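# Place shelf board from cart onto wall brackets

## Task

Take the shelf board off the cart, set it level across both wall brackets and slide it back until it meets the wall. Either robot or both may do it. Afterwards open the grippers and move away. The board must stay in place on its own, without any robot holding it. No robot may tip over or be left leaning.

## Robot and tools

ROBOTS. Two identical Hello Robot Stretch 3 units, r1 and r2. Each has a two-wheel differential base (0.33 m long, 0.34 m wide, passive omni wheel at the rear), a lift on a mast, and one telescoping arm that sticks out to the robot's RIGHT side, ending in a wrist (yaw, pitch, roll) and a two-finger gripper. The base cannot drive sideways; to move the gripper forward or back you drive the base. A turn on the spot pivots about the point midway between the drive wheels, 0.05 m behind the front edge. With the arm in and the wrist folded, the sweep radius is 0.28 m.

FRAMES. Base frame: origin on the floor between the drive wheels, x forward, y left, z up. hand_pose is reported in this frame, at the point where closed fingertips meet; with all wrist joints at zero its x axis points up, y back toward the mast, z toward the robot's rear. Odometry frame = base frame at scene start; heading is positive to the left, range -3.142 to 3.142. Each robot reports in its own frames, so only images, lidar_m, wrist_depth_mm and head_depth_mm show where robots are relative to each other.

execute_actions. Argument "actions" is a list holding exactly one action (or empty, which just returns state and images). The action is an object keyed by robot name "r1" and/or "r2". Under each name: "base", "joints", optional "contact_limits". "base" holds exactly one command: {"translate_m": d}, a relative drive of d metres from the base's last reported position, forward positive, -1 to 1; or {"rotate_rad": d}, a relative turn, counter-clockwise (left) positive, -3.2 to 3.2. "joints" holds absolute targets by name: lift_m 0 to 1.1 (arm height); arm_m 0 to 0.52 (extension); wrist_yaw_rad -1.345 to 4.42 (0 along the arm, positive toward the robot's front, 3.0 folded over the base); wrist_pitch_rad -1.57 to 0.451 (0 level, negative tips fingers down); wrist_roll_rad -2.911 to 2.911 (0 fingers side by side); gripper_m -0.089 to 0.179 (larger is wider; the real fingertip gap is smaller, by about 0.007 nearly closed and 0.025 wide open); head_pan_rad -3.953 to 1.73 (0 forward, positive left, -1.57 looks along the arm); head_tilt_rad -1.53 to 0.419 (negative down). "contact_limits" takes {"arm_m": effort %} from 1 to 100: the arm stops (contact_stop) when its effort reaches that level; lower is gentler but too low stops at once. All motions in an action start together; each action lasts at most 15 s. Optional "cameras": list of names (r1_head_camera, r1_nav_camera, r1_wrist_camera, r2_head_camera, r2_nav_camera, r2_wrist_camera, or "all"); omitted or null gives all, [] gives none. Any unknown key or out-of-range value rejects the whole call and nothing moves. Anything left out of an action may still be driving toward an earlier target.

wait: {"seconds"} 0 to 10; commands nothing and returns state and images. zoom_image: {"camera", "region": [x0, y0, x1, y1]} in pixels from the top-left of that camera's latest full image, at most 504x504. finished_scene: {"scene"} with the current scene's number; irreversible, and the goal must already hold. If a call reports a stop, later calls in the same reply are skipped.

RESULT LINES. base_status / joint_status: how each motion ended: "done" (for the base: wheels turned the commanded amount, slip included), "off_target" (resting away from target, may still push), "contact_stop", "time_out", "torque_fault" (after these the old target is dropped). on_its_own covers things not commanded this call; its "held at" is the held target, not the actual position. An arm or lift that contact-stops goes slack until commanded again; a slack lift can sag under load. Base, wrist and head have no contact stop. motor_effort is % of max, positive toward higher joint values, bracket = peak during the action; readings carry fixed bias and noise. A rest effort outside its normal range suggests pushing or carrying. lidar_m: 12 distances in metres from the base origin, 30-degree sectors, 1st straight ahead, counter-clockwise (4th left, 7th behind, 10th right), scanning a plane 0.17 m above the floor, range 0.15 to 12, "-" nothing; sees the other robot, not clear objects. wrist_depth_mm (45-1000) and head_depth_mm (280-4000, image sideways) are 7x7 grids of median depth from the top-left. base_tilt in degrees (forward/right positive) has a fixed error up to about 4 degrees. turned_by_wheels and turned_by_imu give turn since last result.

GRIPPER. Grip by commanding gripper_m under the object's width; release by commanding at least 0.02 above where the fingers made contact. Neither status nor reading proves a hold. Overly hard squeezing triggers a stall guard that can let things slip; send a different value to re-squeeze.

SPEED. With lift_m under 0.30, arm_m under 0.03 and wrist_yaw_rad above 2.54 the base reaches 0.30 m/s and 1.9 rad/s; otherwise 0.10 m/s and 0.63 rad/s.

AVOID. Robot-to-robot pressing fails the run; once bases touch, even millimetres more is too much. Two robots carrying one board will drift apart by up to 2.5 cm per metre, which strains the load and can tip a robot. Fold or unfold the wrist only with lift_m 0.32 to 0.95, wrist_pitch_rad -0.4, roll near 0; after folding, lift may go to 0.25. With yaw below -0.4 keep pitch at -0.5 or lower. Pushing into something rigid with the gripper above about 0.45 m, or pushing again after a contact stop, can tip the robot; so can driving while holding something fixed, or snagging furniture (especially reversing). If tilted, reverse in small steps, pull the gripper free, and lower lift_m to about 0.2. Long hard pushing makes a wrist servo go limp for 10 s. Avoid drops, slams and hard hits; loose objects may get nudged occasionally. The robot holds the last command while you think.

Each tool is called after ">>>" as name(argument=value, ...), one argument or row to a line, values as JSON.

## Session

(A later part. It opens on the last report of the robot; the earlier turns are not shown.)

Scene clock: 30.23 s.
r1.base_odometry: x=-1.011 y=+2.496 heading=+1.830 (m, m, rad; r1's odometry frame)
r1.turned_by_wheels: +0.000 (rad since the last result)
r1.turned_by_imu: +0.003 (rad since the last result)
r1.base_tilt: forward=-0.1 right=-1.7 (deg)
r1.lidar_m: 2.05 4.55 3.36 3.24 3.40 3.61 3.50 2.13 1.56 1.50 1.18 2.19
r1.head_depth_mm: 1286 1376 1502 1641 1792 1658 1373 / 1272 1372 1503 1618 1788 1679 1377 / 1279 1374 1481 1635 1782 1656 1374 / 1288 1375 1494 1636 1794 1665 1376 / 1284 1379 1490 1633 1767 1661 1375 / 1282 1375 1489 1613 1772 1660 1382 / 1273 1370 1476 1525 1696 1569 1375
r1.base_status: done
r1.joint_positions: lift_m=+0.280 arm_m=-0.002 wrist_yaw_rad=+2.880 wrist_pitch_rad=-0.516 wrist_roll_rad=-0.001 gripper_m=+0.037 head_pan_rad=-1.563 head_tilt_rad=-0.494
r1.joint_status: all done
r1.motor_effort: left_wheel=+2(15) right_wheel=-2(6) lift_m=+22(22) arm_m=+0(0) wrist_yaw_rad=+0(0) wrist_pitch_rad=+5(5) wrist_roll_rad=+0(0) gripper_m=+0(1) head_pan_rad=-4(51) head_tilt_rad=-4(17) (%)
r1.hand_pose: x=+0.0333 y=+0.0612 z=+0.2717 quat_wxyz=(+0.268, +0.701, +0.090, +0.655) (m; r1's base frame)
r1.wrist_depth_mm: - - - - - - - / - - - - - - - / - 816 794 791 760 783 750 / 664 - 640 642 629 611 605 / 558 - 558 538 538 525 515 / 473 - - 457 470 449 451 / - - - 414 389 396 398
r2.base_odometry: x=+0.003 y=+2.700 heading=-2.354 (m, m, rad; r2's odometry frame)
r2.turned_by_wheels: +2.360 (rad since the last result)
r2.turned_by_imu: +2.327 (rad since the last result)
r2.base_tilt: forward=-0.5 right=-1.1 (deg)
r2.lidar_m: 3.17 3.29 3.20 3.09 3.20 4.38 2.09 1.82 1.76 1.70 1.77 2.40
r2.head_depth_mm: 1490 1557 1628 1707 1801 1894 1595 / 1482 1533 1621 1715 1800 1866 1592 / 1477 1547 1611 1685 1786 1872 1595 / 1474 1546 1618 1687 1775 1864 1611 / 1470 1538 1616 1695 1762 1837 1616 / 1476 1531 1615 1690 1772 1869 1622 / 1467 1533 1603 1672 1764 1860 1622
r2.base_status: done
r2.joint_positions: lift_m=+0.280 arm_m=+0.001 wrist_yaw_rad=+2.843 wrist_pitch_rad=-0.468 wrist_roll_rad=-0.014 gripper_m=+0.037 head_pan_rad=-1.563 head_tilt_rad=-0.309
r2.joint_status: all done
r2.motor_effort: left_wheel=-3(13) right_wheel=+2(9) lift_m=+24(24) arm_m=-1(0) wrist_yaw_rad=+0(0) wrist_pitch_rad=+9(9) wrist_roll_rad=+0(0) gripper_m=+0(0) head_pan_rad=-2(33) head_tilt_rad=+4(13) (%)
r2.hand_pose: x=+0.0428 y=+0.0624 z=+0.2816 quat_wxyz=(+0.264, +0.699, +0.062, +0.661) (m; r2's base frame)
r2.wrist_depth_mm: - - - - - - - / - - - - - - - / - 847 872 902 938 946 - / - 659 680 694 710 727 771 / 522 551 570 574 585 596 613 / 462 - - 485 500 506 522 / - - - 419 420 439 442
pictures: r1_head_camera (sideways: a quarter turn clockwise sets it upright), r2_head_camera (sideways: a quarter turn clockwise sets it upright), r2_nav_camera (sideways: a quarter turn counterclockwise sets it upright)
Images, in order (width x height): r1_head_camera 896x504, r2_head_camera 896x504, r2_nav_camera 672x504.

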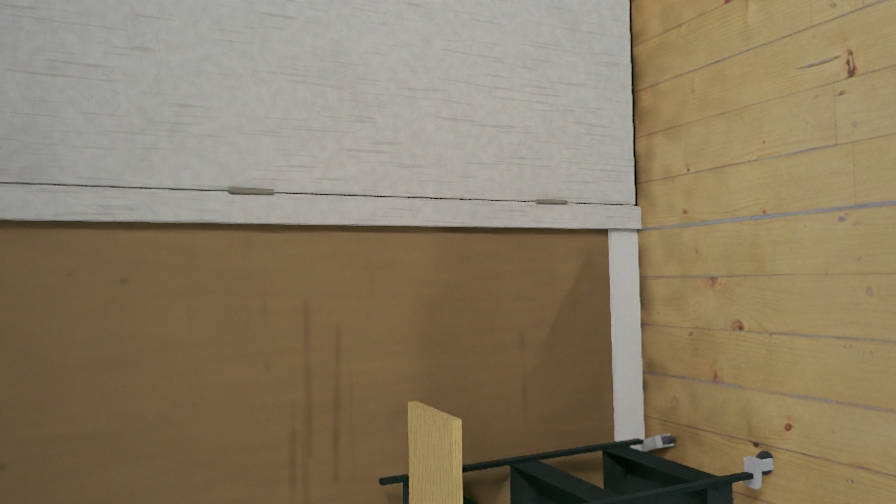

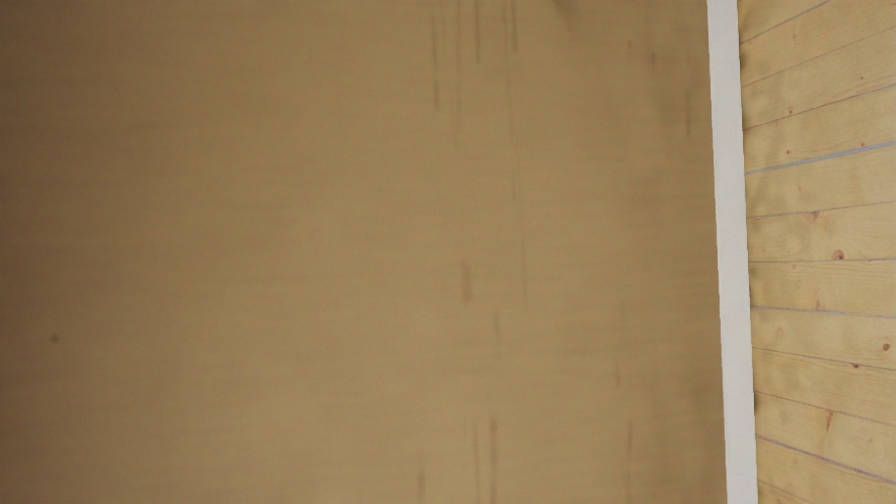

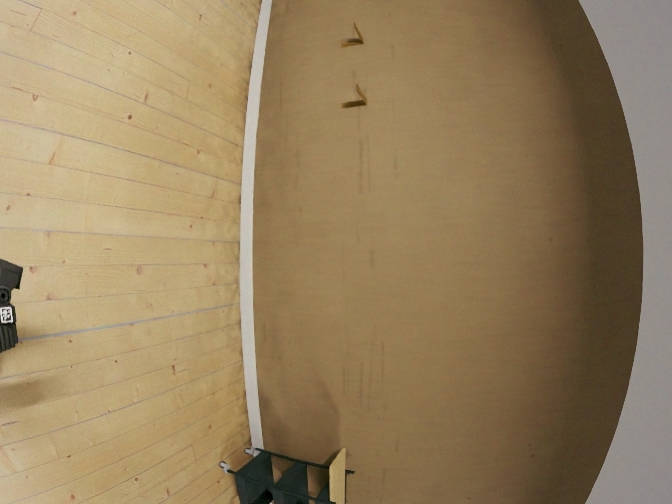

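>>> execute_actions(
  actions=[
    {"r1":{"base":{"translate_m":0.5},"joints":{"lift_m":0.75,"wrist_pitch_rad":-0.4}},"r2":{"base":{"translate_m":-0.8},"joints":{"lift_m":0.75,"wrist_pitch_rad":-0.4}}},
  ],
  cameras=[],
)

>>> execute_actions(
  actions=[
    {"r1":{"joints":{"wrist_yaw_rad":0.0,"head_tilt_rad":-0.6}},"r2":{"joints":{"wrist_yaw_rad":0.0,"head_tilt_rad":-0.6,"head_pan_rad":-1.9}}},
  ],
  cameras=[],
)

>>> execute_actions(
  actions=[
    {"r1":{"joints":{"wrist_pitch_rad":0.0,"wrist_roll_rad":1.57,"gripper_m":0.12}},"r2":{"joints":{"wrist_pitch_rad":0.0,"wrist_roll_rad":1.57,"gripper_m":0.12}}},
  ],
  cameras=["r1_head_camera","r1_nav_camera","r2_head_camera","r1_wrist_camera"],
)

Scene clock: 39.83 s.
r1.base_odometry: x=-1.139 y=+2.979 heading=+1.830 (m, m, rad; r1's odometry frame)
r1.turned_by_wheels: +0.000 (rad since the last result)
r1.turned_by_imu: +0.004 (rad since the last result)
r1.base_tilt: forward=-0.2 right=-1.7 (deg)
r1.lidar_m: 0.80 0.78 3.36 3.24 3.36 4.13 4.00 2.10 1.58 1.10 1.16 2.20
r1.head_depth_mm: 1309 1400 1526 1671 1815 1672 1380 / 1304 1404 1518 1654 1819 1673 1381 / 1309 1396 1511 1594 1791 1655 1378 / 1294 1400 1502 1301 1591 1539 1384 / 1291 1376 1501 1305 1530 1536 1379 / 1284 1388 1493 1294 1539 1550 1379 / 1285 1379 1480 1303 1703 1625 1387
r1.base_status: done
r1.joint_positions: lift_m=+0.750 arm_m=-0.002 wrist_yaw_rad=+2.880 wrist_pitch_rad=-0.419 wrist_roll_rad=-0.001 gripper_m=+0.037 head_pan_rad=-1.563 head_tilt_rad=-0.494
r1.joint_status: all done
r1.motor_effort: left_wheel=+2(14) right_wheel=-2(8) lift_m=+35(38) arm_m=-1(0) wrist_yaw_rad=+0(0) wrist_pitch_rad=+7(8) wrist_roll_rad=+0(0) gripper_m=+0(0) head_pan_rad=-4(3) head_tilt_rad=-4(3) (%)
r1.hand_pose: x=+0.0367 y=+0.0740 z=+0.7622 quat_wxyz=(+0.236, +0.704, +0.056, +0.667) (m; r1's base frame)
r1.wrist_depth_mm: - - - - - - - / - - - - - - - / - - - - - - - / - - - - - - - / - - - - - - - / - - - - - - 822 / 927 937 932 922 887 856 734
r2.base_odometry: x=+0.567 y=+3.267 heading=-2.354 (m, m, rad; r2's odometry frame)
r2.turned_by_wheels: +0.000 (rad since the last result)
r2.turned_by_imu: -0.003 (rad since the last result)
r2.base_tilt: forward=-0.5 right=-1.1 (deg)
r2.lidar_m: 3.95 4.13 3.21 3.08 3.21 4.36 0.79 2.40 1.35 1.70 1.76 2.40
r2.head_depth_mm: 1489 1565 1634 1719 1545 1562 1531 / 1492 1560 1619 1725 1795 1854 1589 / 1488 1553 1618 1706 1790 1870 1592 / 1490 1552 1618 1692 1774 1867 1611 / 1475 1533 1605 1695 1764 1858 1609 / 1462 1543 1609 1684 1774 1869 1618 / 1479 1527 1609 1662 1760 1871 1623
r2.base_status: done
r2.joint_positions: lift_m=+0.750 arm_m=+0.001 wrist_yaw_rad=+2.843 wrist_pitch_rad=-0.419 wrist_roll_rad=-0.014 gripper_m=+0.037 head_pan_rad=-1.563 head_tilt_rad=-0.309
r2.joint_status: all done
r2.motor_effort: left_wheel=-1(16) right_wheel=+1(6) lift_m=+31(31) arm_m=-1(1) wrist_yaw_rad=+1(0) wrist_pitch_rad=+9(9) wrist_roll_rad=+0(0) gripper_m=+0(0) head_pan_rad=-2(1) head_tilt_rad=+3(3) (%)
r2.hand_pose: x=+0.0447 y=+0.0686 z=+0.7624 quat_wxyz=(+0.248, +0.701, +0.045, +0.667) (m; r2's base frame)
r2.wrist_depth_mm: - - - - - - - / - - - - - - - / - - - - - - - / - - - - - - - / - - - - - - - / - - - - - - - / 899 - 897 945 914 972 -
pictures: none
No camera images: the call's "cameras" was empty. Leave "cameras" out to get every camera's image.

Scene clock: 42.27 s.
r1.base_odometry: x=-1.139 y=+2.979 heading=+1.830 (m, m, rad; r1's odometry frame)
r1.turned_by_wheels: +0.000 (rad since the last result)
r1.turned_by_imu: +0.001 (rad since the last result)
r1.base_tilt: forward=-0.1 right=-1.6 (deg)
r1.lidar_m: 0.80 0.78 3.35 3.23 3.36 4.15 3.99 2.10 1.58 1.11 1.16 2.20
r1.head_depth_mm: 1310 1425 1574 1759 1884 1521 1294 / 1305 1416 1568 1744 1863 1529 1284 / 1298 1414 1502 1755 1866 1526 1314 / 1291 1416 1483 1481 1583 1519 1347 / 1300 1406 1495 1495 1580 1534 1296 / 1290 1411 1481 1489 1576 1533 1296 / 1277 1396 1468 1490 1742 1529 1296
r1.base_status: not commanded
r1.joint_positions: lift_m=+0.750 arm_m=-0.002 wrist_yaw_rad=+0.002 wrist_pitch_rad=-0.419 wrist_roll_rad=-0.001 gripper_m=+0.037 head_pan_rad=-1.563 head_tilt_rad=-0.592
r1.joint_status: all done
r1.motor_effort: left_wheel=+2(3) right_wheel=-2(2) lift_m=+35(35) arm_m=-1(1) wrist_yaw_rad=-2(2) wrist_pitch_rad=+7(7) wrist_roll_rad=+0(0) gripper_m=+0(1) head_pan_rad=-4(4) head_tilt_rad=-5(18) (%)
r1.hand_pose: x=-0.0210 y=-0.3669 z=+0.7622 quat_wxyz=(+0.692, +0.148, -0.691, -0.146) (m; r1's base frame)
r1.wrist_depth_mm: - - 920 913 - - - / - - - - - - - / - - - - - - - / - - - - - - - / - - - - - - - / - - - - - - - / 944 895 889 931 884 897 874
r2.base_odometry: x=+0.567 y=+3.267 heading=-2.354 (m, m, rad; r2's odometry frame)
r2.turned_by_wheels: +0.000 (rad since the last result)
r2.turned_by_imu: +0.001 (rad since the last result)
r2.base_tilt: forward=-0.4 right=-1.1 (deg)
r2.lidar_m: 3.97 4.12 3.19 3.07 3.19 4.36 0.79 2.41 1.36 1.70 1.76 2.39
r2.head_depth_mm: 1704 1891 2102 2297 1886 1521 1273 / 1642 1812 1698 2206 1821 1516 1268 / 1568 1726 1698 1873 1842 1524 1278 / 1531 1661 1605 1840 1837 1530 1284 / 1468 1609 1709 1931 1899 1529 1346 / 1425 1538 1677 1861 1929 1544 1317 / 1376 1491 1622 1800 1893 1537 1284
r2.base_status: not commanded
r2.joint_positions: lift_m=+0.750 arm_m=+0.001 wrist_yaw_rad=+0.003 wrist_pitch_rad=-0.419 wrist_roll_rad=-0.014 gripper_m=+0.037 head_pan_rad=-1.893 head_tilt_rad=-0.592
r2.joint_status: all done
r2.motor_effort: left_wheel=-2(2) right_wheel=+1(1) lift_m=+31(31) arm_m=-1(0) wrist_yaw_rad=-3(3) wrist_pitch_rad=+9(9) wrist_roll_rad=+0(0) gripper_m=+0(0) head_pan_rad=-2(20) head_tilt_rad=-2(18) (%)
r2.hand_pose: x=-0.0209 y=-0.3700 z=+0.7624 quat_wxyz=(+0.697, +0.149, -0.686, -0.145) (m; r2's base frame)
r2.wrist_depth_mm: - - - - - - - / - - - - - - - / - - - - - - - / - - - - - - - / - - - - - - - / - - - - - - - / 903 909 895 945 910 982 -
pictures: none
No camera images: the call's "cameras" was empty. Leave "cameras" out to get every camera's image.

Scene clock: 43.73 s.
r1.base_odometry: x=-1.139 y=+2.979 heading=+1.830 (m, m, rad; r1's odometry frame)
r1.turned_by_wheels: +0.000 (rad since the last result)
r1.turned_by_imu: +0.000 (rad since the last result)
r1.base_tilt: forward=-0.2 right=-1.7 (deg)
r1.lidar_m: 0.80 0.78 3.35 3.23 3.38 4.14 4.00 2.10 1.58 1.10 1.16 2.20
r1.head_depth_mm: 1311 1424 1591 1749 1876 1523 1291 / 1302 1427 1570 1749 1870 1527 1305 / 1302 1418 1496 1740 1866 1532 1298 / 1303 1413 1500 1492 1633 1532 1305 / 1286 1408 1483 1492 1578 1530 1291 / 1287 1400 1480 1484 1593 1526 1296 / 1280 1400 1479 1496 1748 1539 1295
r1.base_status: not commanded
r1.joint_positions: lift_m=+0.750 arm_m=-0.002 wrist_yaw_rad=+0.002 wrist_pitch_rad=-0.023 wrist_roll_rad=+1.568 gripper_m=+0.120 head_pan_rad=-1.563 head_tilt_rad=-0.592
r1.joint_status: all done
r1.motor_effort: left_wheel=+2(2) right_wheel=-2(2) lift_m=+35(35) arm_m=+0(1) wrist_yaw_rad=-2(2) wrist_pitch_rad=+9(9) wrist_roll_rad=+1(2) gripper_m=+0(95) head_pan_rad=-4(3) head_tilt_rad=-4(5) (%)
r1.hand_pose: x=-0.0208 y=-0.3983 z=+0.8582 quat_wxyz=(+0.002, +0.001, -1.000, -0.012) (m; r1's base frame)
r1.wrist_depth_mm: - - - - - - 936 / - - - - - - 980 / - - - - - - 893 / - - - - - - 906 / - - - - - - 932 / - - - - - - 967 / - - - - - - 956
r2.base_odometry: x=+0.567 y=+3.267 heading=-2.354 (m, m, rad; r2's odometry frame)
r2.turned_by_wheels: +0.000 (rad since the last result)
r2.turned_by_imu: +0.000 (rad since the last result)
r2.base_tilt: forward=-0.5 right=-1.1 (deg)
r2.lidar_m: 3.96 4.12 3.21 3.08 3.20 4.34 0.79 2.40 1.36 1.70 1.76 2.39
r2.head_depth_mm: 1713 1885 2116 2307 1889 1527 1269 / 1640 1801 1698 2178 1850 1521 1275 / 1586 1738 1699 1894 1851 1536 1272 / 1534 1677 1610 1837 1811 1523 1307 / 1479 1601 1695 1957 1922 1526 1311 / 1435 1547 1674 1861 1933 1500 1280 / 1375 1506 1614 1784 1872 1534 1282
r2.base_status: not commanded
r2.joint_positions: lift_m=+0.750 arm_m=+0.001 wrist_yaw_rad=+0.002 wrist_pitch_rad=-0.023 wrist_roll_rad=+1.569 gripper_m=+0.120 head_pan_rad=-1.893 head_tilt_rad=-0.592
r2.joint_status: all done
r2.motor_effort: left_wheel=-2(2) right_wheel=+1(1) lift_m=+30(30) arm_m=-1(1) wrist_yaw_rad=-2(2) wrist_pitch_rad=+11(9) wrist_roll_rad=+0(2) gripper_m=+1(89) head_pan_rad=-3(2) head_tilt_rad=-3(3) (%)
r2.hand_pose: x=-0.0208 y=-0.4014 z=+0.8583 quat_wxyz=(+0.001, +0.001, -1.000, -0.012) (m; r2's base frame)
r2.wrist_depth_mm: - - - - - - - / - - - - - - 980 / - - - - - - 975 / - - - - - - 966 / - - - - - - 967 / - - - - - - 967 / - - - - - - 957
pictures: r1_head_camera (sideways: a quarter turn clockwise sets it upright), r1_nav_camera (sideways: a quarter turn counterclockwise sets it upright), r1_wrist_camera, r2_head_camera (sideways: a quarter turn clockwise sets it upright)
Images, in order (width x height): r1_head_camera 896x504, r1_nav_camera 672x504, r1_wrist_camera 644x364, r2_head_camera 896x504.

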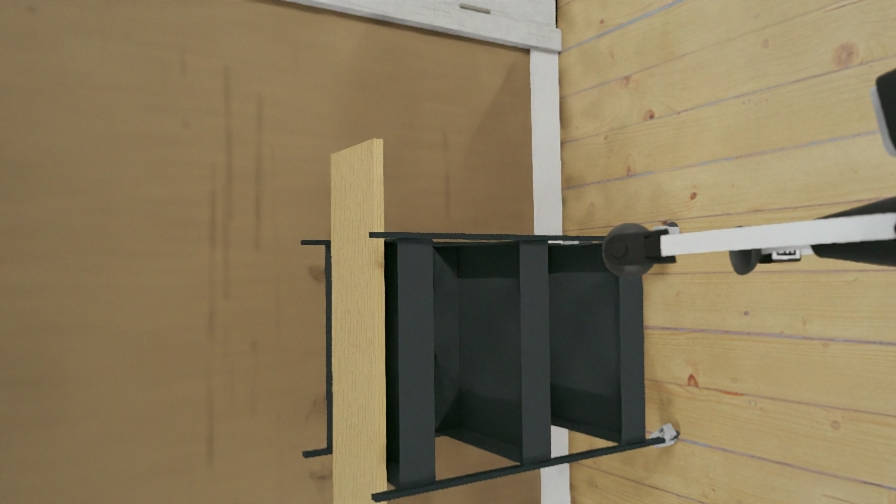

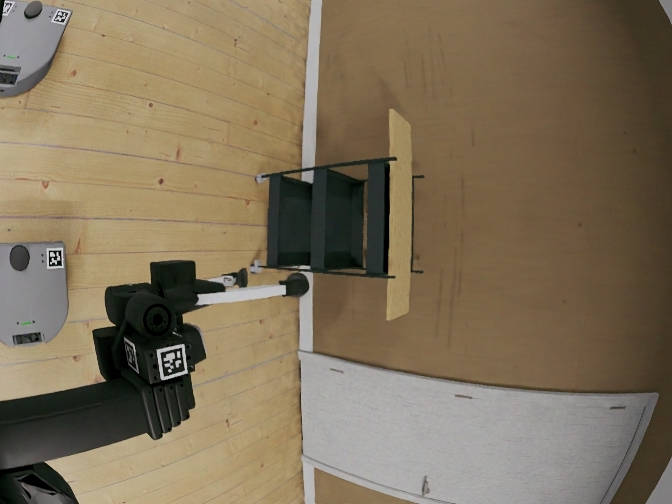

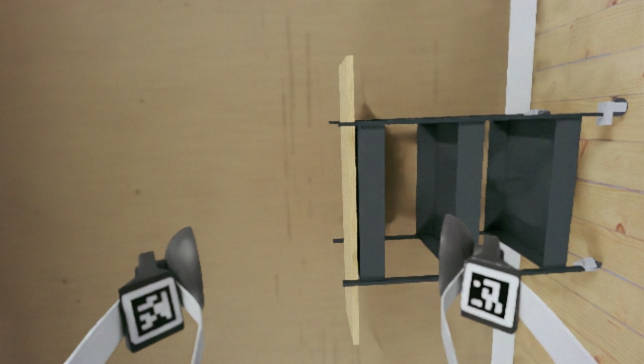

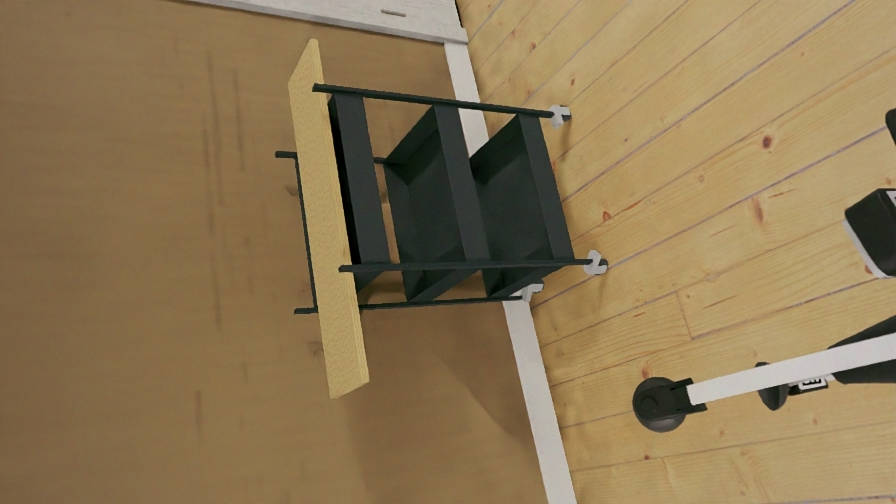

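>>> execute_actions(
  actions=[
    {"r1":{"base":{"rotate_rad":-1.81}},"r2":{"base":{"rotate_rad":-2.0}}},
  ],
  cameras=[],
)

>>> execute_actions(
  actions=[
    {"r1":{"base":{"translate_m":0.54}},"r2":{"base":{"translate_m":0.716}}},
  ],
  cameras=[],
)

>>> execute_actions(
  actions=[
    {"r1":{"base":{"rotate_rad":1.81},"joints":{"head_tilt_rad":-0.8}},"r2":{"base":{"rotate_rad":2.0},"joints":{"head_tilt_rad":-0.8,"head_pan_rad":-1.57}}},
  ],
  cameras=["r1_head_camera","r1_nav_camera","r2_head_camera","r1_wrist_camera","r2_wrist_camera"],
)

Scene clock: 48.87 s.
r1.base_odometry: x=-1.139 y=+2.979 heading=+0.020 (m, m, rad; r1's odometry frame)
r1.turned_by_wheels: -1.810 (rad since the last result)
r1.turned_by_imu: -1.808 (rad since the last result)
r1.base_tilt: forward=-0.2 right=-1.7 (deg)
r1.lidar_m: 1.10 1.11 1.81 3.29 4.76 3.68 3.25 3.24 3.85 3.99 2.88 1.71
r1.head_depth_mm: 3794 - 3413 2400 1859 1542 1284 / 3791 - 3452 2423 1873 1525 1303 / 3588 - 3424 2407 1857 1514 1294 / 3570 3811 3379 2406 1943 1516 1303 / 3494 3795 3443 2433 1877 1506 1296 / 3365 3599 3383 2400 1866 1518 1300 / 3287 3520 3333 2426 1857 1539 1291
r1.base_status: done
r1.joint_positions: lift_m=+0.750 arm_m=-0.002 wrist_yaw_rad=+0.001 wrist_pitch_rad=-0.023 wrist_roll_rad=+1.568 gripper_m=+0.120 head_pan_rad=-1.563 head_tilt_rad=-0.593
r1.joint_status: not commanded
r1.motor_effort: left_wheel=+3(9) right_wheel=-2(5) lift_m=+34(35) arm_m=+0(0) wrist_yaw_rad=-1(2) wrist_pitch_rad=+9(9) wrist_roll_rad=+1(1) gripper_m=+1(0) head_pan_rad=-4(4) head_tilt_rad=-4(4) (%)
r1.hand_pose: x=-0.0211 y=-0.3983 z=+0.8583 quat_wxyz=(+0.002, +0.000, -1.000, -0.012) (m; r1's base frame)
r1.wrist_depth_mm: - - - - - - 938 / - - - - - - 939 / - - - - - - 966 / - - - - - - 972 / - - - - - - - / - - - - - - - / - - - - - - 897
r2.base_odometry: x=+0.567 y=+3.267 heading=+1.929 (m, m, rad; r2's odometry frame)
r2.turned_by_wheels: -2.000 (rad since the last result)
r2.turned_by_imu: -1.978 (rad since the last result)
r2.base_tilt: forward=-0.5 right=-1.1 (deg)
r2.lidar_m: 1.35 1.70 1.81 2.67 4.01 4.00 3.12 3.09 3.28 4.82 0.66 2.21
r2.head_depth_mm: 2881 3155 3262 2497 1911 1525 1273 / 3062 3292 3445 2516 1897 1526 1281 / 3360 3552 3652 2490 1896 1527 1295 / 3658 - 3757 2522 1893 1534 1310 / - - 3607 2507 1903 1531 1314 / - - 3788 2520 1925 1491 1282 / - - 3742 2548 1927 1550 1283
r2.base_status: done
r2.joint_positions: lift_m=+0.750 arm_m=+0.001 wrist_yaw_rad=+0.001 wrist_pitch_rad=-0.023 wrist_roll_rad=+1.569 gripper_m=+0.120 head_pan_rad=-1.893 head_tilt_rad=-0.593
r2.joint_status: not commanded
r2.motor_effort: left_wheel=+4(9) right_wheel=-2(4) lift_m=+30(31) arm_m=-1(1) wrist_yaw_rad=-1(2) wrist_pitch_rad=+11(11) wrist_roll_rad=+0(0) gripper_m=+1(1) head_pan_rad=-3(3) head_tilt_rad=-2(3) (%)
r2.hand_pose: x=-0.0211 y=-0.4014 z=+0.8584 quat_wxyz=(+0.001, +0.000, -1.000, -0.012) (m; r2's base frame)
r2.wrist_depth_mm: - - - - - - - / - - - - - - - / - - - - - - 967 / - - - - - - 964 / - - - - - - 978 / - - - - - - 982 / - - - - - - 953
pictures: none
No camera images: the call's "cameras" was empty. Leave "cameras" out to get every camera's image.

Scene clock: 57.37 s.
r1.base_odometry: x=-0.599 y=+2.990 heading=+0.020 (m, m, rad; r1's odometry frame)
r1.turned_by_wheels: +0.000 (rad since the last result)
r1.turned_by_imu: +0.003 (rad since the last result)
r1.base_tilt: forward=-0.1 right=-1.7 (deg)
r1.lidar_m: 1.00 0.57 0.70 0.60 0.60 4.29 3.74 3.78 4.41 3.88 1.89 1.10
r1.head_depth_mm: 3724 - 3435 2414 1860 1530 1285 / 3598 - 3353 2397 1871 1537 1315 / 3497 3843 3454 2415 1876 1531 1301 / 3475 3782 3390 2404 1930 1529 1302 / 3380 3665 3417 2417 1857 1522 1302 / 3294 3616 3350 2402 1858 1527 1293 / 3207 3430 3390 2416 1849 1517 1291
r1.base_status: done
r1.joint_positions: lift_m=+0.750 arm_m=-0.002 wrist_yaw_rad=+0.001 wrist_pitch_rad=-0.023 wrist_roll_rad=+1.568 gripper_m=+0.120 head_pan_rad=-1.563 head_tilt_rad=-0.593
r1.joint_status: not commanded
r1.motor_effort: left_wheel=+3(9) right_wheel=-2(4) lift_m=+35(35) arm_m=+0(1) wrist_yaw_rad=-2(1) wrist_pitch_rad=+9(9) wrist_roll_rad=+1(1) gripper_m=+0(1) head_pan_rad=-4(4) head_tilt_rad=-4(5) (%)
r1.hand_pose: x=-0.0211 y=-0.3983 z=+0.8583 quat_wxyz=(+0.002, +0.000, -1.000, -0.012) (m; r1's base frame)
r1.wrist_depth_mm: - - - - - - 906 / - - - - - - 953 / - - - - - - 965 / - - - - - - 968 / - - - - - - - / - - - - - - - / - - - - - - 947
r2.base_odometry: x=+0.316 y=+3.937 heading=+1.930 (m, m, rad; r2's odometry frame)
r2.turned_by_wheels: +0.000 (rad since the last result)
r2.turned_by_imu: +0.006 (rad since the last result)
r2.base_tilt: forward=-0.5 right=-1.0 (deg)
r2.lidar_m: 0.64 0.97 1.12 1.66 4.27 4.60 3.80 3.74 3.98 4.60 0.47 0.82
r2.head_depth_mm: 3499 3679 3669 2497 1891 1518 1278 / 3749 - 3700 2489 1896 1530 1279 / - - 3700 2493 1899 1527 1293 / - - 3712 2522 1913 1531 1311 / - - 3741 2554 1918 1517 1314 / - - 3795 2527 1920 1496 1279 / - - 3801 2555 1878 1540 1282
r2.base_status: done
r2.joint_positions: lift_m=+0.750 arm_m=+0.001 wrist_yaw_rad=+0.001 wrist_pitch_rad=-0.023 wrist_roll_rad=+1.569 gripper_m=+0.120 head_pan_rad=-1.893 head_tilt_rad=-0.593
r2.joint_status: not commanded
r2.motor_effort: left_wheel=+2(10) right_wheel=-2(2) lift_m=+30(30) arm_m=-1(1) wrist_yaw_rad=-1(2) wrist_pitch_rad=+11(11) wrist_roll_rad=+0(1) gripper_m=+1(1) head_pan_rad=-2(2) head_tilt_rad=-3(2) (%)
r2.hand_pose: x=-0.0211 y=-0.4014 z=+0.8584 quat_wxyz=(+0.001, +0.000, -1.000, -0.012) (m; r2's base frame)
r2.wrist_depth_mm: - - - - - - - / - - - - - - 993 / - - - - - - 994 / - - - - - - 962 / - - - - - - 959 / - - 309 - - - 957 / - 232 319 - - - 933
pictures: none
No camera images: the call's "cameras" was empty. Leave "cameras" out to get every camera's image.

Scene clock: 61.47 s.
r1.base_odometry: x=-0.599 y=+2.990 heading=+1.830 (m, m, rad; r1's odometry frame)
r1.turned_by_wheels: +1.810 (rad since the last result)
r1.turned_by_imu: +1.810 (rad since the last result)
r1.base_tilt: forward=-0.2 right=-1.7 (deg)
r1.lidar_m: 0.59 0.58 3.88 3.76 3.94 4.01 3.71 1.37 1.03 0.58 0.61 1.44
r1.head_depth_mm: 876 991 1134 1332 1502 1345 - / 876 983 1128 1319 1517 1394 - / 866 977 1072 1324 1504 1367 - / 864 978 1056 846 1498 - - / 863 972 1002 849 1078 1242 1149 / 863 967 1006 825 1075 1257 1182 / 857 963 998 821 1049 1254 1176
r1.base_status: done
r1.joint_positions: lift_m=+0.750 arm_m=-0.002 wrist_yaw_rad=+0.001 wrist_pitch_rad=-0.023 wrist_roll_rad=+1.568 gripper_m=+0.120 head_pan_rad=-1.563 head_tilt_rad=-0.790
r1.joint_status: all done
r1.motor_effort: left_wheel=-2(8) right_wheel=+1(4) lift_m=+35(35) arm_m=-1(0) wrist_yaw_rad=-1(1) wrist_pitch_rad=+9(9) wrist_roll_rad=+1(1) gripper_m=+1(1) head_pan_rad=-3(3) head_tilt_rad=-6(27) (%)
r1.hand_pose: x=-0.0211 y=-0.3983 z=+0.8583 quat_wxyz=(+0.002, +0.000, -1.000, -0.012) (m; r1's base frame)
r1.wrist_depth_mm: 668 672 684 695 710 703 714 / 683 691 709 713 722 732 738 / 698 709 704 731 556 758 772 / 720 730 734 745 558 763 674 / 717 745 762 763 417 685 469 / 748 761 789 812 502 - 539 / 762 772 829 806 449 699 523
r2.base_odometry: x=+0.316 y=+3.937 heading=-2.354 (m, m, rad; r2's odometry frame)
r2.turned_by_wheels: +2.000 (rad since the last result)
r2.turned_by_imu: +1.980 (rad since the last result)
r2.base_tilt: forward=-0.5 right=-1.1 (deg)
r2.lidar_m: 4.02 4.44 3.87 3.73 3.89 4.68 0.60 1.50 0.66 0.64 1.09 1.49
r2.head_depth_mm: 901 1017 1067 888 1144 1287 - / 901 1012 1068 883 1123 1261 - / 893 1012 1059 884 1351 1285 - / 886 1009 1085 887 1533 1401 - / 882 995 1099 1339 1517 1331 1166 / 878 990 1133 1319 1520 1339 1164 / 872 986 1127 1327 1492 1343 1169
r2.base_status: done
r2.joint_positions: lift_m=+0.750 arm_m=+0.001 wrist_yaw_rad=+0.001 wrist_pitch_rad=-0.023 wrist_roll_rad=+1.569 gripper_m=+0.120 head_pan_rad=-1.577 head_tilt_rad=-0.790
r2.joint_status: all done
r2.motor_effort: left_wheel=-4(9) right_wheel=+2(6) lift_m=+31(31) arm_m=-1(1) wrist_yaw_rad=-1(1) wrist_pitch_rad=+11(11) wrist_roll_rad=+1(0) gripper_m=+1(1) head_pan_rad=+4(21) head_tilt_rad=-4(14) (%)
r2.hand_pose: x=-0.0212 y=-0.4014 z=+0.8584 quat_wxyz=(+0.001, +0.000, -1.000, -0.012) (m; r2's base frame)
r2.wrist_depth_mm: 727 726 739 757 421 680 532 / 735 751 761 779 434 688 504 / 772 769 792 781 707 819 823 / 772 779 780 797 820 831 841 / 800 804 795 818 828 839 850 / 805 - 829 843 843 873 877 / 817 838 841 865 876 889 881
pictures: r1_head_camera (sideways: a quarter turn clockwise sets it upright), r1_nav_camera (sideways: a quarter turn counterclockwise sets it upright), r1_wrist_camera, r2_head_camera (sideways: a quarter turn clockwise sets it upright), r2_wrist_camera
Images, in order (width x height): r1_head_camera 896x504, r1_nav_camera 672x504, r1_wrist_camera 644x364, r2_head_camera 896x504, r2_wrist_camera 644x364.

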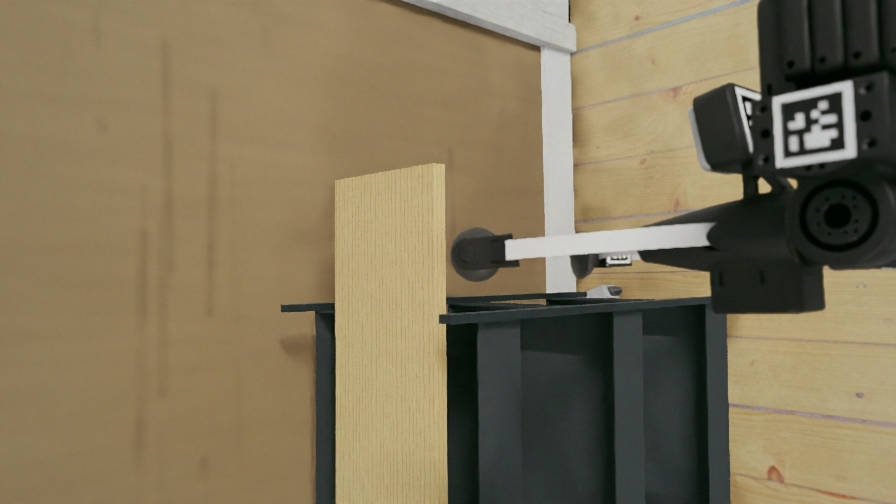

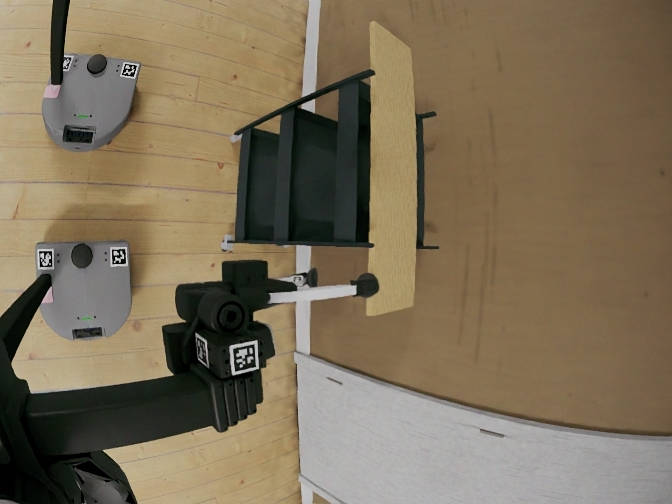

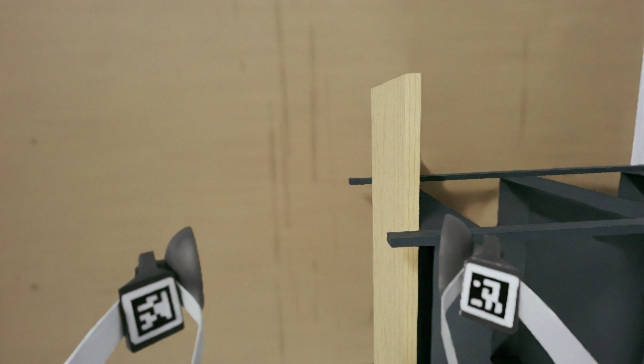

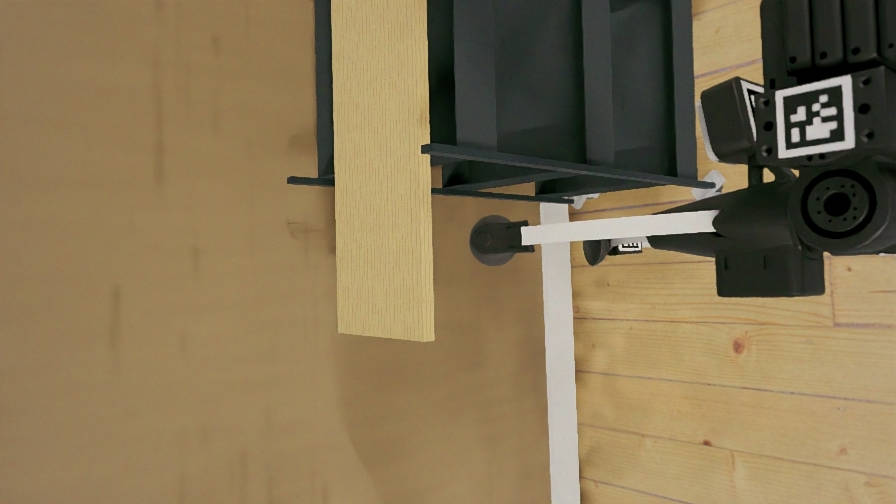

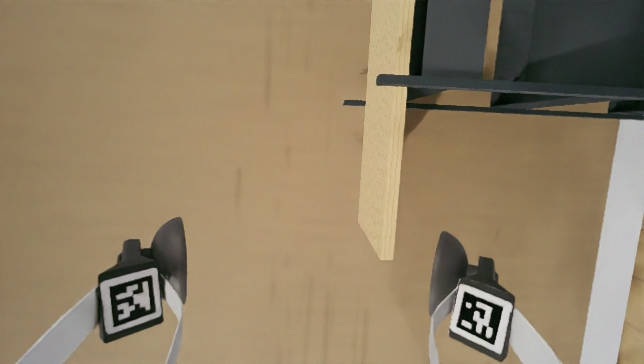

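>>> execute_actions(
  actions=[
    {"r1":{"joints":{"lift_m":0.665,"arm_m":0.15}},"r2":{"base":{"translate_m":0.07},"joints":{"lift_m":0.665,"arm_m":0.15}}},
  ],
  cameras=["r1_head_camera","r2_head_camera","r1_wrist_camera","r2_wrist_camera"],
)

Scene clock: 64.13 s.
r1.base_odometry: x=-0.599 y=+2.990 heading=+1.830 (m, m, rad; r1's odometry frame)
r1.turned_by_wheels: +0.000 (rad since the last result)
r1.turned_by_imu: +0.001 (rad since the last result)
r1.base_tilt: forward=-0.1 right=-1.7 (deg)
r1.lidar_m: 0.64 0.65 3.88 3.77 3.91 4.01 3.72 1.37 1.03 0.58 0.61 1.44
r1.head_depth_mm: 876 991 1140 1324 1485 1348 1205 / 871 985 1131 1318 1517 - 1184 / 869 980 1079 1320 1510 - 1175 / 865 976 1048 1305 1497 1282 1173 / 867 972 994 845 1067 1252 1183 / 859 971 1002 822 1076 1248 1175 / 854 961 1001 816 1053 1245 1178
r1.base_status: not commanded
r1.joint_positions: lift_m=+0.665 arm_m=+0.150 wrist_yaw_rad=+0.001 wrist_pitch_rad=-0.022 wrist_roll_rad=+1.569 gripper_m=+0.120 head_pan_rad=-1.563 head_tilt_rad=-0.790
r1.joint_status: all done
r1.motor_effort: left_wheel=-2(2) right_wheel=+2(2) lift_m=+23(26) arm_m=+3(0) wrist_yaw_rad=-1(1) wrist_pitch_rad=+8(9) wrist_roll_rad=+1(0) gripper_m=+0(1) head_pan_rad=-3(3) head_tilt_rad=-6(6) (%)
r1.hand_pose: x=-0.0211 y=-0.5503 z=+0.7741 quat_wxyz=(+0.002, +0.000, -1.000, -0.011) (m; r1's base frame)
r1.wrist_depth_mm: 529 544 562 554 571 559 577 / 560 562 562 575 571 580 590 / 562 571 568 592 594 602 604 / 578 580 596 601 609 613 614 / 600 605 607 612 371 544 417 / 621 614 626 627 257 - 402 / 627 642 657 656 202 211 404
r2.base_odometry: x=+0.267 y=+3.888 heading=-2.354 (m, m, rad; r2's odometry frame)
r2.turned_by_wheels: +0.000 (rad since the last result)
r2.turned_by_imu: +0.001 (rad since the last result)
r2.base_tilt: forward=-0.5 right=-1.1 (deg)
r2.lidar_m: 4.04 4.35 3.87 3.73 3.89 4.81 0.67 0.90 0.66 0.86 1.08 1.48
r2.head_depth_mm: 901 1021 1076 882 1148 1285 1192 / 898 1012 1061 883 1117 - 1156 / 893 1005 1085 1243 1512 - 1161 / 885 1002 1080 880 1535 1281 1170 / 887 993 1149 1327 1520 1331 1159 / 880 987 1138 1322 1515 1335 1165 / 877 989 1132 1319 1500 1334 1159
r2.base_status: done
r2.joint_positions: lift_m=+0.665 arm_m=+0.150 wrist_yaw_rad=+0.001 wrist_pitch_rad=-0.022 wrist_roll_rad=+1.570 gripper_m=+0.120 head_pan_rad=-1.577 head_tilt_rad=-0.790
r2.joint_status: all done
r2.motor_effort: left_wheel=-3(6) right_wheel=+2(6) lift_m=+25(26) arm_m=+3(4) wrist_yaw_rad=-1(0) wrist_pitch_rad=+11(11) wrist_roll_rad=+0(1) gripper_m=+0(1) head_pan_rad=+3(3) head_tilt_rad=-4(4) (%)
r2.hand_pose: x=-0.0212 y=-0.5503 z=+0.7739 quat_wxyz=(+0.001, +0.000, -1.000, -0.011) (m; r2's base frame)
r2.wrist_depth_mm: 580 594 603 607 625 551 460 / 606 616 613 622 634 639 657 / 613 622 640 640 649 655 680 / 618 645 645 646 664 674 678 / 643 642 657 663 674 671 704 / 663 - 666 679 693 715 705 / 669 681 697 700 713 724 726
pictures: r1_head_camera (sideways: a quarter turn clockwise sets it upright), r1_wrist_camera, r2_head_camera (sideways: a quarter turn clockwise sets it upright), r2_wrist_camera
Images, in order (width x height): r1_head_camera 896x504, r1_wrist_camera 644x364, r2_head_camera 896x504, r2_wrist_camera 644x364.

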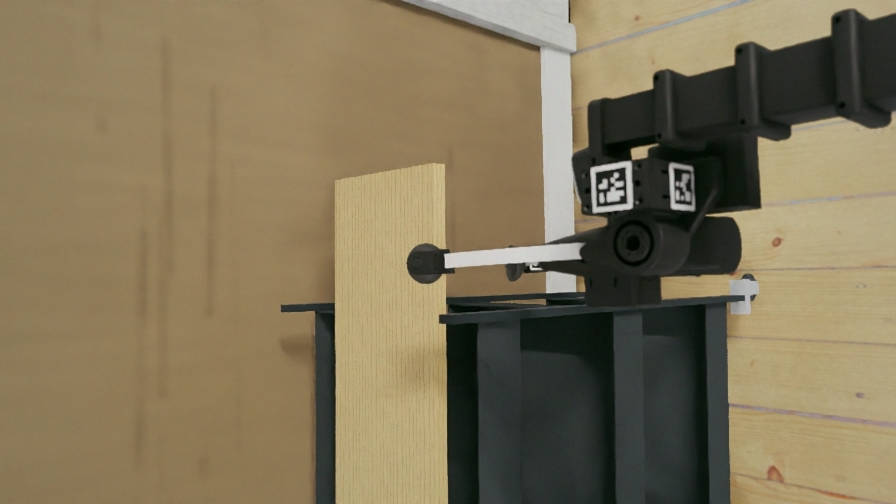

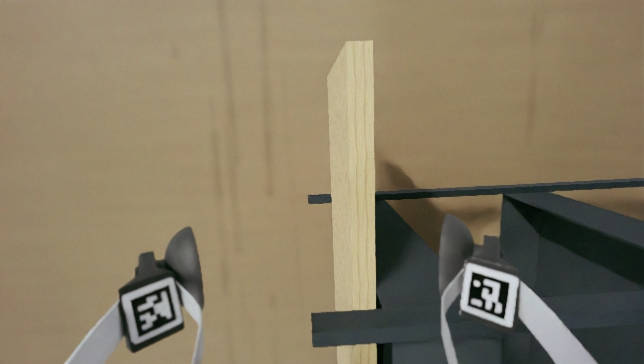

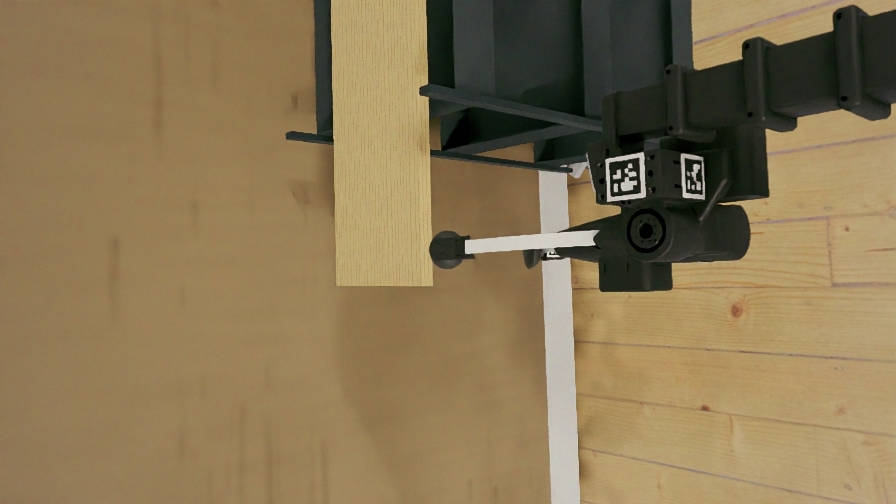

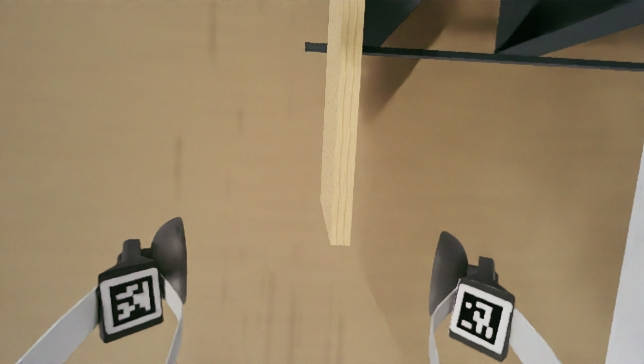

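>>> execute_actions(
  actions=[
    {"r1":{"joints":{"lift_m":0.65,"arm_m":0.34}},"r2":{"base":{"translate_m":-0.035},"joints":{"lift_m":0.655,"arm_m":0.36}}},
  ],
  cameras=["r1_head_camera","r2_head_camera","r1_wrist_camera","r2_wrist_camera"],
)

Scene clock: 67.17 s.
r1.base_odometry: x=-0.599 y=+2.990 heading=+1.830 (m, m, rad; r1's odometry frame)
r1.turned_by_wheels: +0.000 (rad since the last result)
r1.turned_by_imu: +0.001 (rad since the last result)
r1.base_tilt: forward=-0.2 right=-1.7 (deg)
r1.lidar_m: 0.61 0.61 3.89 3.76 3.91 4.01 3.71 1.37 1.03 0.58 0.61 1.44
r1.head_depth_mm: 877 987 1130 1323 1486 1345 1189 / 874 983 1130 1329 1512 - - / 869 981 1085 852 1518 1334 1174 / 866 971 1057 825 1506 1342 1177 / 859 968 1002 824 1074 1259 1170 / 859 968 1008 824 1075 1253 1176 / 855 966 1006 821 1047 1253 1173
r1.base_status: not commanded
r1.joint_positions: lift_m=+0.650 arm_m=+0.340 wrist_yaw_rad=+0.000 wrist_pitch_rad=-0.034 wrist_roll_rad=+1.569 gripper_m=+0.120 head_pan_rad=-1.563 head_tilt_rad=-0.790
r1.joint_status: all done
r1.motor_effort: left_wheel=-2(2) right_wheel=+2(1) lift_m=+24(24) arm_m=+4(4) wrist_yaw_rad=+0(1) wrist_pitch_rad=+13(13) wrist_roll_rad=+1(0) gripper_m=-2(2) head_pan_rad=-3(4) head_tilt_rad=-5(5) (%)
r1.hand_pose: x=-0.0214 y=-0.7398 z=+0.7558 quat_wxyz=(+0.001, +0.000, -1.000, -0.018) (m; r1's base frame)
r1.wrist_depth_mm: 365 370 380 157 48 395 402 / 374 378 386 176 49 406 412 / 386 393 401 197 50 414 426 / 398 402 412 225 52 425 441 / 410 407 415 326 53 338 354 / 414 417 430 436 55 56 365 / 427 441 443 447 57 180 380
r2.base_odometry: x=+0.291 y=+3.913 heading=-2.354 (m, m, rad; r2's odometry frame)
r2.turned_by_wheels: +0.000 (rad since the last result)
r2.turned_by_imu: +0.000 (rad since the last result)
r2.base_tilt: forward=-0.5 right=-1.0 (deg)
r2.lidar_m: 4.02 4.39 3.86 3.73 3.85 4.74 0.63 0.88 0.65 0.72 1.09 1.49
r2.head_depth_mm: 899 1022 1066 882 1146 1294 1188 / 895 1020 1063 887 1158 - 1145 / 892 1005 1086 872 1499 1315 1163 / 887 1004 1085 855 1532 1349 1177 / 882 996 1116 1349 1517 1335 1164 / 877 989 1129 1322 1516 1336 1168 / 873 985 1131 1314 1503 1344 1168
r2.base_status: done
r2.joint_positions: lift_m=+0.655 arm_m=+0.360 wrist_yaw_rad=+0.001 wrist_pitch_rad=-0.021 wrist_roll_rad=+1.570 gripper_m=+0.120 head_pan_rad=-1.577 head_tilt_rad=-0.790
r2.joint_status: all done
r2.motor_effort: left_wheel=-3(9) right_wheel=+2(4) lift_m=+24(25) arm_m=+3(3) wrist_yaw_rad=-2(1) wrist_pitch_rad=+10(10) wrist_roll_rad=+0(0) gripper_m=+1(1) head_pan_rad=+3(3) head_tilt_rad=-4(4) (%)
r2.hand_pose: x=-0.0212 y=-0.7603 z=+0.7640 quat_wxyz=(+0.001, +0.000, -1.000, -0.011) (m; r2's base frame)
r2.wrist_depth_mm: 399 407 413 333 80 426 353 / 412 417 423 423 82 441 442 / 420 417 426 431 83 445 457 / 422 434 438 436 85 459 463 / 433 443 450 266 87 469 478 / 443 - 462 243 89 486 491 / 455 463 467 469 92 496 500
pictures: r1_head_camera (sideways: a quarter turn clockwise sets it upright), r1_wrist_camera, r2_head_camera (sideways: a quarter turn clockwise sets it upright), r2_wrist_camera
Images, in order (width x height): r1_head_camera 896x504, r1_wrist_camera 644x364, r2_head_camera 896x504, r2_wrist_camera 644x364.

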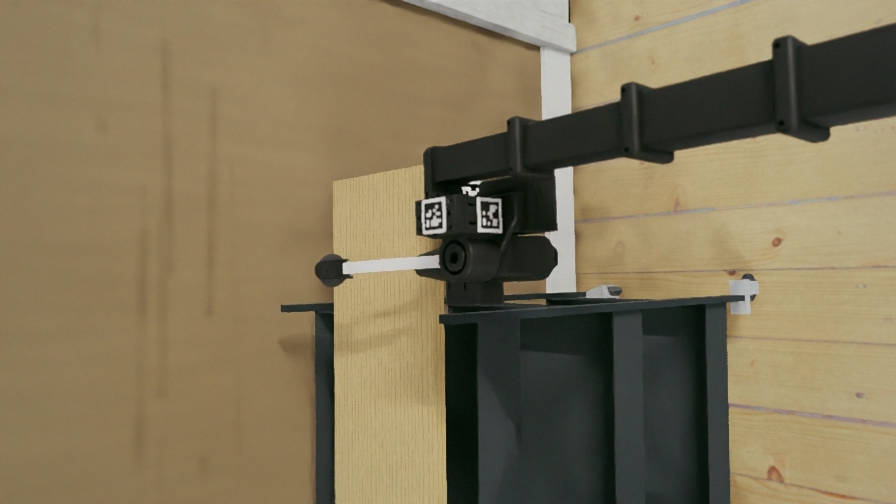

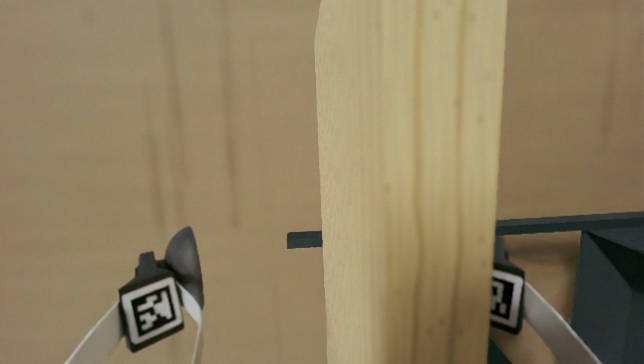

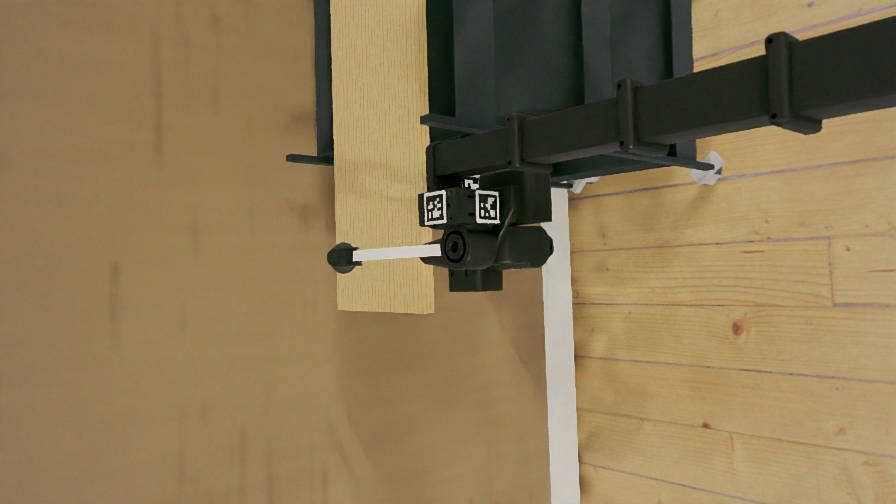

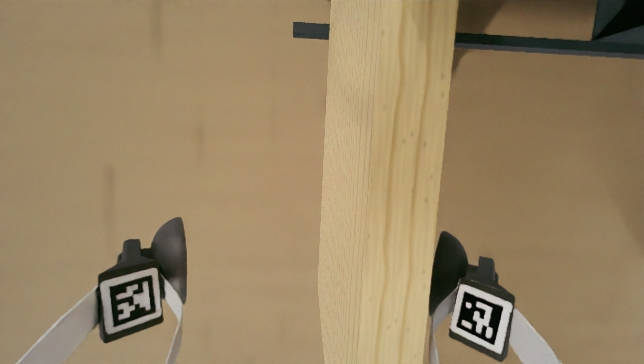

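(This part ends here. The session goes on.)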